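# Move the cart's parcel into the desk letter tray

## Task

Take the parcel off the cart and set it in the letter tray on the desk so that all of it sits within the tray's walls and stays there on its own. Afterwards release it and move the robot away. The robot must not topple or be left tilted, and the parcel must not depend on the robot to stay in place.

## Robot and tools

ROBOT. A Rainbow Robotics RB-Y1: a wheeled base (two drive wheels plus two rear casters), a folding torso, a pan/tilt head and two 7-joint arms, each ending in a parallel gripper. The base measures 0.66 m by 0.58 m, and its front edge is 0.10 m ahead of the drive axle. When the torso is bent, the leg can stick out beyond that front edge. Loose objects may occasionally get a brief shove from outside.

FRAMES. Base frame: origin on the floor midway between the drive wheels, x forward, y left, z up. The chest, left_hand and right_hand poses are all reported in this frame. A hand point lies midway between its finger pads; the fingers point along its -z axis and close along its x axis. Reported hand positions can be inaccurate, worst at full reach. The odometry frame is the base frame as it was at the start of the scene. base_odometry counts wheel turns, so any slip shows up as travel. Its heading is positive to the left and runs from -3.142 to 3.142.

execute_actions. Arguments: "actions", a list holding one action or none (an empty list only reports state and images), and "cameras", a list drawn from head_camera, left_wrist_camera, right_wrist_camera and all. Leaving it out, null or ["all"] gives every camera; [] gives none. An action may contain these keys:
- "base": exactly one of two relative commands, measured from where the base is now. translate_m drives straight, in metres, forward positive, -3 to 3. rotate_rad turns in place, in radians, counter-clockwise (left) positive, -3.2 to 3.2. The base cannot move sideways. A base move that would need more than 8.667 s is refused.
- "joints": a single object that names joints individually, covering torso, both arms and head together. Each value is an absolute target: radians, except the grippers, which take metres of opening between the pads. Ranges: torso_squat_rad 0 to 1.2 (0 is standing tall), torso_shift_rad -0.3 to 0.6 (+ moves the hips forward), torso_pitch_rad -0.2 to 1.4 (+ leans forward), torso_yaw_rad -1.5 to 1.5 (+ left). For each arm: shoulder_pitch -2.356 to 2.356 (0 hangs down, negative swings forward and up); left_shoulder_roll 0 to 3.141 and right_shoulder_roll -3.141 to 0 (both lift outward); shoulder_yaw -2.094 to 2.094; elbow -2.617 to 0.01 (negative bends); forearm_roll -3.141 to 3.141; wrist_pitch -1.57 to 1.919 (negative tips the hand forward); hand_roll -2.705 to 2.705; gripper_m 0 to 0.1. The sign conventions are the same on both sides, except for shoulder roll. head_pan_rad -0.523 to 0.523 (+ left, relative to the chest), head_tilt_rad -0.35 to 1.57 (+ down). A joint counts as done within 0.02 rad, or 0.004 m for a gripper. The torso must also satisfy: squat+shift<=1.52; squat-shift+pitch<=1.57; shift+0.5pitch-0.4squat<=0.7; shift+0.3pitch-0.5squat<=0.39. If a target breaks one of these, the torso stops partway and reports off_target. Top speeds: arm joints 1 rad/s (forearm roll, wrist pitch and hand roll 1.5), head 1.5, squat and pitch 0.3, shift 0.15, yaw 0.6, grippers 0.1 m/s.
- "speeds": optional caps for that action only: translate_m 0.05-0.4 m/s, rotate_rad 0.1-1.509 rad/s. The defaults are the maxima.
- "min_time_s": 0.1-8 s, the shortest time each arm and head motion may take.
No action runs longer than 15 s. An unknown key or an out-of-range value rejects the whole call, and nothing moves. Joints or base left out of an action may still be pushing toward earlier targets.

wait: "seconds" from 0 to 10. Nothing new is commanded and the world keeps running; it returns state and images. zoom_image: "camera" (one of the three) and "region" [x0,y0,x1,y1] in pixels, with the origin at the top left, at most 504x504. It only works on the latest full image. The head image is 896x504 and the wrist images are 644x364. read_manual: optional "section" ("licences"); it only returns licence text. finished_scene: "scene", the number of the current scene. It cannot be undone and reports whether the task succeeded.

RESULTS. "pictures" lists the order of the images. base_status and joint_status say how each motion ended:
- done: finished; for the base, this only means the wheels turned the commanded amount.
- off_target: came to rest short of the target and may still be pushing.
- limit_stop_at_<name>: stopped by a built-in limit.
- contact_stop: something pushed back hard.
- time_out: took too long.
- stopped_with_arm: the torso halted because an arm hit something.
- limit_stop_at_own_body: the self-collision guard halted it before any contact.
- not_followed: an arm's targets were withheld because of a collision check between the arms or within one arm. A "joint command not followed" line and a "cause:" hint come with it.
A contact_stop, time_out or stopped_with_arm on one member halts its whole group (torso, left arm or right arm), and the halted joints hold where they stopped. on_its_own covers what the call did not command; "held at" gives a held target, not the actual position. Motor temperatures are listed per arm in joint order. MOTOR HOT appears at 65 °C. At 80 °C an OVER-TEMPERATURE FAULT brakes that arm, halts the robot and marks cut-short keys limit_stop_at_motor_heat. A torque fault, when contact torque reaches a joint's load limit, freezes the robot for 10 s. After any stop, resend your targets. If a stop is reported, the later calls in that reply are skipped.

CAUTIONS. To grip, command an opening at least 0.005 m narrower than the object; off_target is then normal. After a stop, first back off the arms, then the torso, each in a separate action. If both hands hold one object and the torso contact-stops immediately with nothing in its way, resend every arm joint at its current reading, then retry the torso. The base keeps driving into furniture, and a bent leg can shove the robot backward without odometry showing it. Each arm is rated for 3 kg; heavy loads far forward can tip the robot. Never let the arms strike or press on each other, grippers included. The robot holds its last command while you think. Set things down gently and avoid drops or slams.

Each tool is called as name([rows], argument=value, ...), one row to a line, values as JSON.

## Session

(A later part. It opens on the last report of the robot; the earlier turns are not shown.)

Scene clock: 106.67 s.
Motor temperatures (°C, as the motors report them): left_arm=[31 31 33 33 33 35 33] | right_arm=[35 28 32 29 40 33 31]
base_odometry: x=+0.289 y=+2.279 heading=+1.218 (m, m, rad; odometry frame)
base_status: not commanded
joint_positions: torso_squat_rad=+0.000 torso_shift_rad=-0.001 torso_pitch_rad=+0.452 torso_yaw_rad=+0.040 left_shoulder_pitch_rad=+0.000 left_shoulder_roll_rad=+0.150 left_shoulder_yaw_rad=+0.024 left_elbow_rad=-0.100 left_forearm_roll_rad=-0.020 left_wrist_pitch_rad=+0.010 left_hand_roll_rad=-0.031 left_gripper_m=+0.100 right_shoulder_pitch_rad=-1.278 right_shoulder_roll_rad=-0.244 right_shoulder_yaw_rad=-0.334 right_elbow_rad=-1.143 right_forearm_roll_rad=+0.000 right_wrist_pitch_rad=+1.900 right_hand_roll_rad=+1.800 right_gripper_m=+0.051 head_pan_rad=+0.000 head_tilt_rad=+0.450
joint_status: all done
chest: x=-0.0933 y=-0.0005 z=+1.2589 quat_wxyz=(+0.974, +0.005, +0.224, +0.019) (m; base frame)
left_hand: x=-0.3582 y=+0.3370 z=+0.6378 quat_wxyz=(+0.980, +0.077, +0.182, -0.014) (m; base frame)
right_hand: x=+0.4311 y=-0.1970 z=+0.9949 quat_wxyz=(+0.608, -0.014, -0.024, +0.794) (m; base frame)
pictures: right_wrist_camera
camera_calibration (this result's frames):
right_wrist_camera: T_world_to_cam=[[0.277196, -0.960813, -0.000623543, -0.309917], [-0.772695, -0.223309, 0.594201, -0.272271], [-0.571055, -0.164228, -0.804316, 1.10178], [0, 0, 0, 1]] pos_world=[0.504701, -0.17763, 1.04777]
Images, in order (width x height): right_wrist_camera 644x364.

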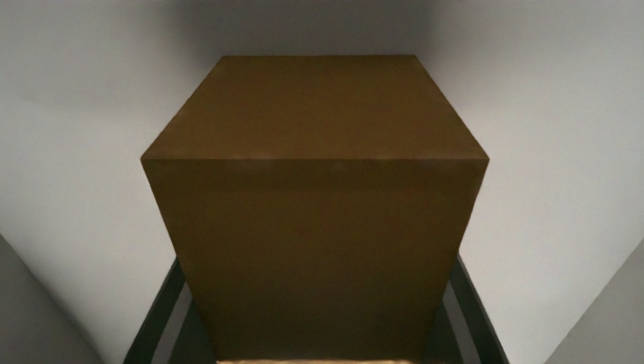

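Touching.

execute_actions([
  {"joints":{"right_gripper_m":0.09}},
], cameras=[])

execute_actions([
  {"joints":{"torso_pitch_rad":0.25}},
], cameras=[])

execute_actions([
  {"base":{"translate_m":-0.5},"joints":{"torso_pitch_rad":0,"head_tilt_rad":0.6}},
], cameras=["head_camera"])

Scene clock: 111.87 s.
Motor temperatures (°C, as the motors report them): left_arm=[31 31 33 33 33 35 33] | right_arm=[35 28 32 29 40 33 31]
base_odometry: x=+0.289 y=+2.279 heading=+1.218 (m, m, rad; odometry frame)
base_status: not commanded
joint_positions: torso_squat_rad=+0.000 torso_shift_rad=+0.000 torso_pitch_rad=+0.452 torso_yaw_rad=+0.040 left_shoulder_pitch_rad=+0.000 left_shoulder_roll_rad=+0.150 left_shoulder_yaw_rad=+0.024 left_elbow_rad=-0.100 left_forearm_roll_rad=-0.020 left_wrist_pitch_rad=+0.010 left_hand_roll_rad=-0.031 left_gripper_m=+0.100 right_shoulder_pitch_rad=-1.277 right_shoulder_roll_rad=-0.244 right_shoulder_yaw_rad=-0.334 right_elbow_rad=-1.143 right_forearm_roll_rad=+0.000 right_wrist_pitch_rad=+1.900 right_hand_roll_rad=+1.800 right_gripper_m=+0.090 head_pan_rad=+0.000 head_tilt_rad=+0.450
joint_status: all done
chest: x=-0.0932 y=-0.0005 z=+1.2589 quat_wxyz=(+0.974, +0.005, +0.224, +0.019) (m; base frame)
left_hand: x=-0.3582 y=+0.3370 z=+0.6379 quat_wxyz=(+0.980, +0.077, +0.182, -0.014) (m; base frame)
right_hand: x=+0.4309 y=-0.1971 z=+0.9944 quat_wxyz=(+0.608, -0.014, -0.023, +0.794) (m; base frame)
pictures: none
No camera images: the call's "cameras" was empty. Leave "cameras" out to get every camera's image.

Scene clock: 113.33 s.
Motor temperatures (°C, as the motors report them): left_arm=[31 31 33 33 33 35 33] | right_arm=[35 28 32 29 40 33 31]
base_odometry: x=+0.289 y=+2.279 heading=+1.218 (m, m, rad; odometry frame)
base_status: not commanded
joint_positions: torso_squat_rad=+0.000 torso_shift_rad=+0.000 torso_pitch_rad=+0.250 torso_yaw_rad=+0.040 left_shoulder_pitch_rad=+0.000 left_shoulder_roll_rad=+0.150 left_shoulder_yaw_rad=+0.024 left_elbow_rad=-0.100 left_forearm_roll_rad=-0.020 left_wrist_pitch_rad=+0.010 left_hand_roll_rad=-0.031 left_gripper_m=+0.100 right_shoulder_pitch_rad=-1.277 right_shoulder_roll_rad=-0.244 right_shoulder_yaw_rad=-0.334 right_elbow_rad=-1.143 right_forearm_roll_rad=+0.000 right_wrist_pitch_rad=+1.900 right_hand_roll_rad=+1.800 right_gripper_m=+0.090 head_pan_rad=+0.000 head_tilt_rad=+0.450
joint_status: all done
chest: x=-0.1518 y=-0.0005 z=+1.2803 quat_wxyz=(+0.992, +0.003, +0.125, +0.020) (m; base frame)
left_hand: x=-0.2868 y=+0.3370 z=+0.6188 quat_wxyz=(+0.994, +0.078, +0.082, -0.006) (m; base frame)
right_hand: x=+0.4147 y=-0.1971 z=+1.1262 quat_wxyz=(+0.602, -0.093, -0.084, +0.788) (m; base frame)
pictures: none
No camera images: the call's "cameras" was empty. Leave "cameras" out to get every camera's image.

Scene clock: 116.17 s.
Motor temperatures (°C, as the motors report them): left_arm=[31 31 33 33 33 35 33] | right_arm=[35 28 32 29 40 33 31]
base_odometry: x=+0.116 y=+1.810 heading=+1.219 (m, m, rad; odometry frame)
base_status: done
joint_positions: torso_squat_rad=+0.000 torso_shift_rad=+0.000 torso_pitch_rad=+0.000 torso_yaw_rad=+0.040 left_shoulder_pitch_rad=+0.000 left_shoulder_roll_rad=+0.150 left_shoulder_yaw_rad=+0.024 left_elbow_rad=-0.100 left_forearm_roll_rad=-0.020 left_wrist_pitch_rad=+0.010 left_hand_roll_rad=-0.031 left_gripper_m=+0.100 right_shoulder_pitch_rad=-1.277 right_shoulder_roll_rad=-0.244 right_shoulder_yaw_rad=-0.334 right_elbow_rad=-1.143 right_forearm_roll_rad=+0.000 right_wrist_pitch_rad=+1.900 right_hand_roll_rad=+1.800 right_gripper_m=+0.090 head_pan_rad=+0.000 head_tilt_rad=+0.600
joint_status: all done
chest: x=-0.2283 y=-0.0005 z=+1.2899 quat_wxyz=(+1.000, +0.000, +0.000, +0.020) (m; base frame)
left_hand: x=-0.1954 y=+0.3370 z=+0.6156 quat_wxyz=(+0.996, +0.078, -0.042, +0.004) (m; base frame)
right_hand: x=+0.3586 y=-0.1971 z=+1.2807 quat_wxyz=(+0.587, -0.191, -0.159, +0.771) (m; base frame)
pictures: head_camera
camera_calibration (this result's frames):
head_camera: T_world_to_cam=[[0.0702175, -0.996808, 0.0379854, -0.0413889], [-0.529476, -0.069516, -0.845472, 1.21009], [0.845414, 0.0392546, -0.532668, 0.909166], [0, 0, 0, 1]] pos_world=[-0.125002, 0.00717479, 1.50895]
Images, in order (width x height): head_camera 896x504.

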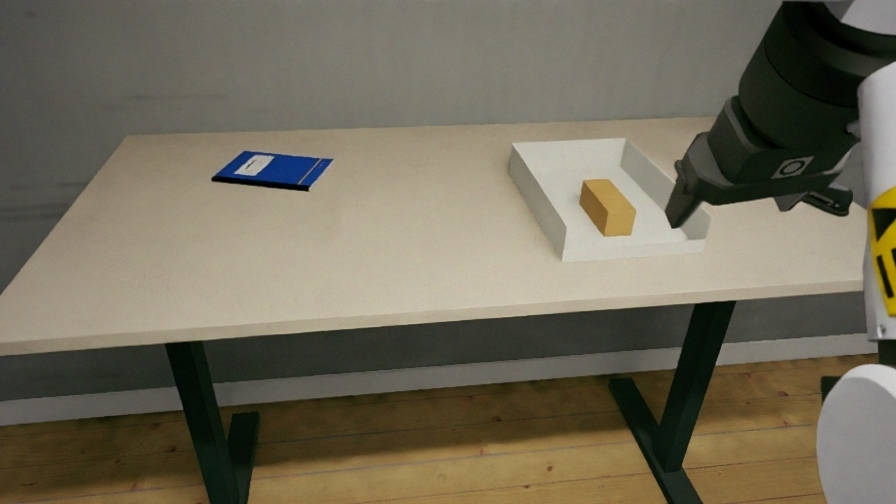

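finished_scene(scene=2)

The scene is finished: the task was done.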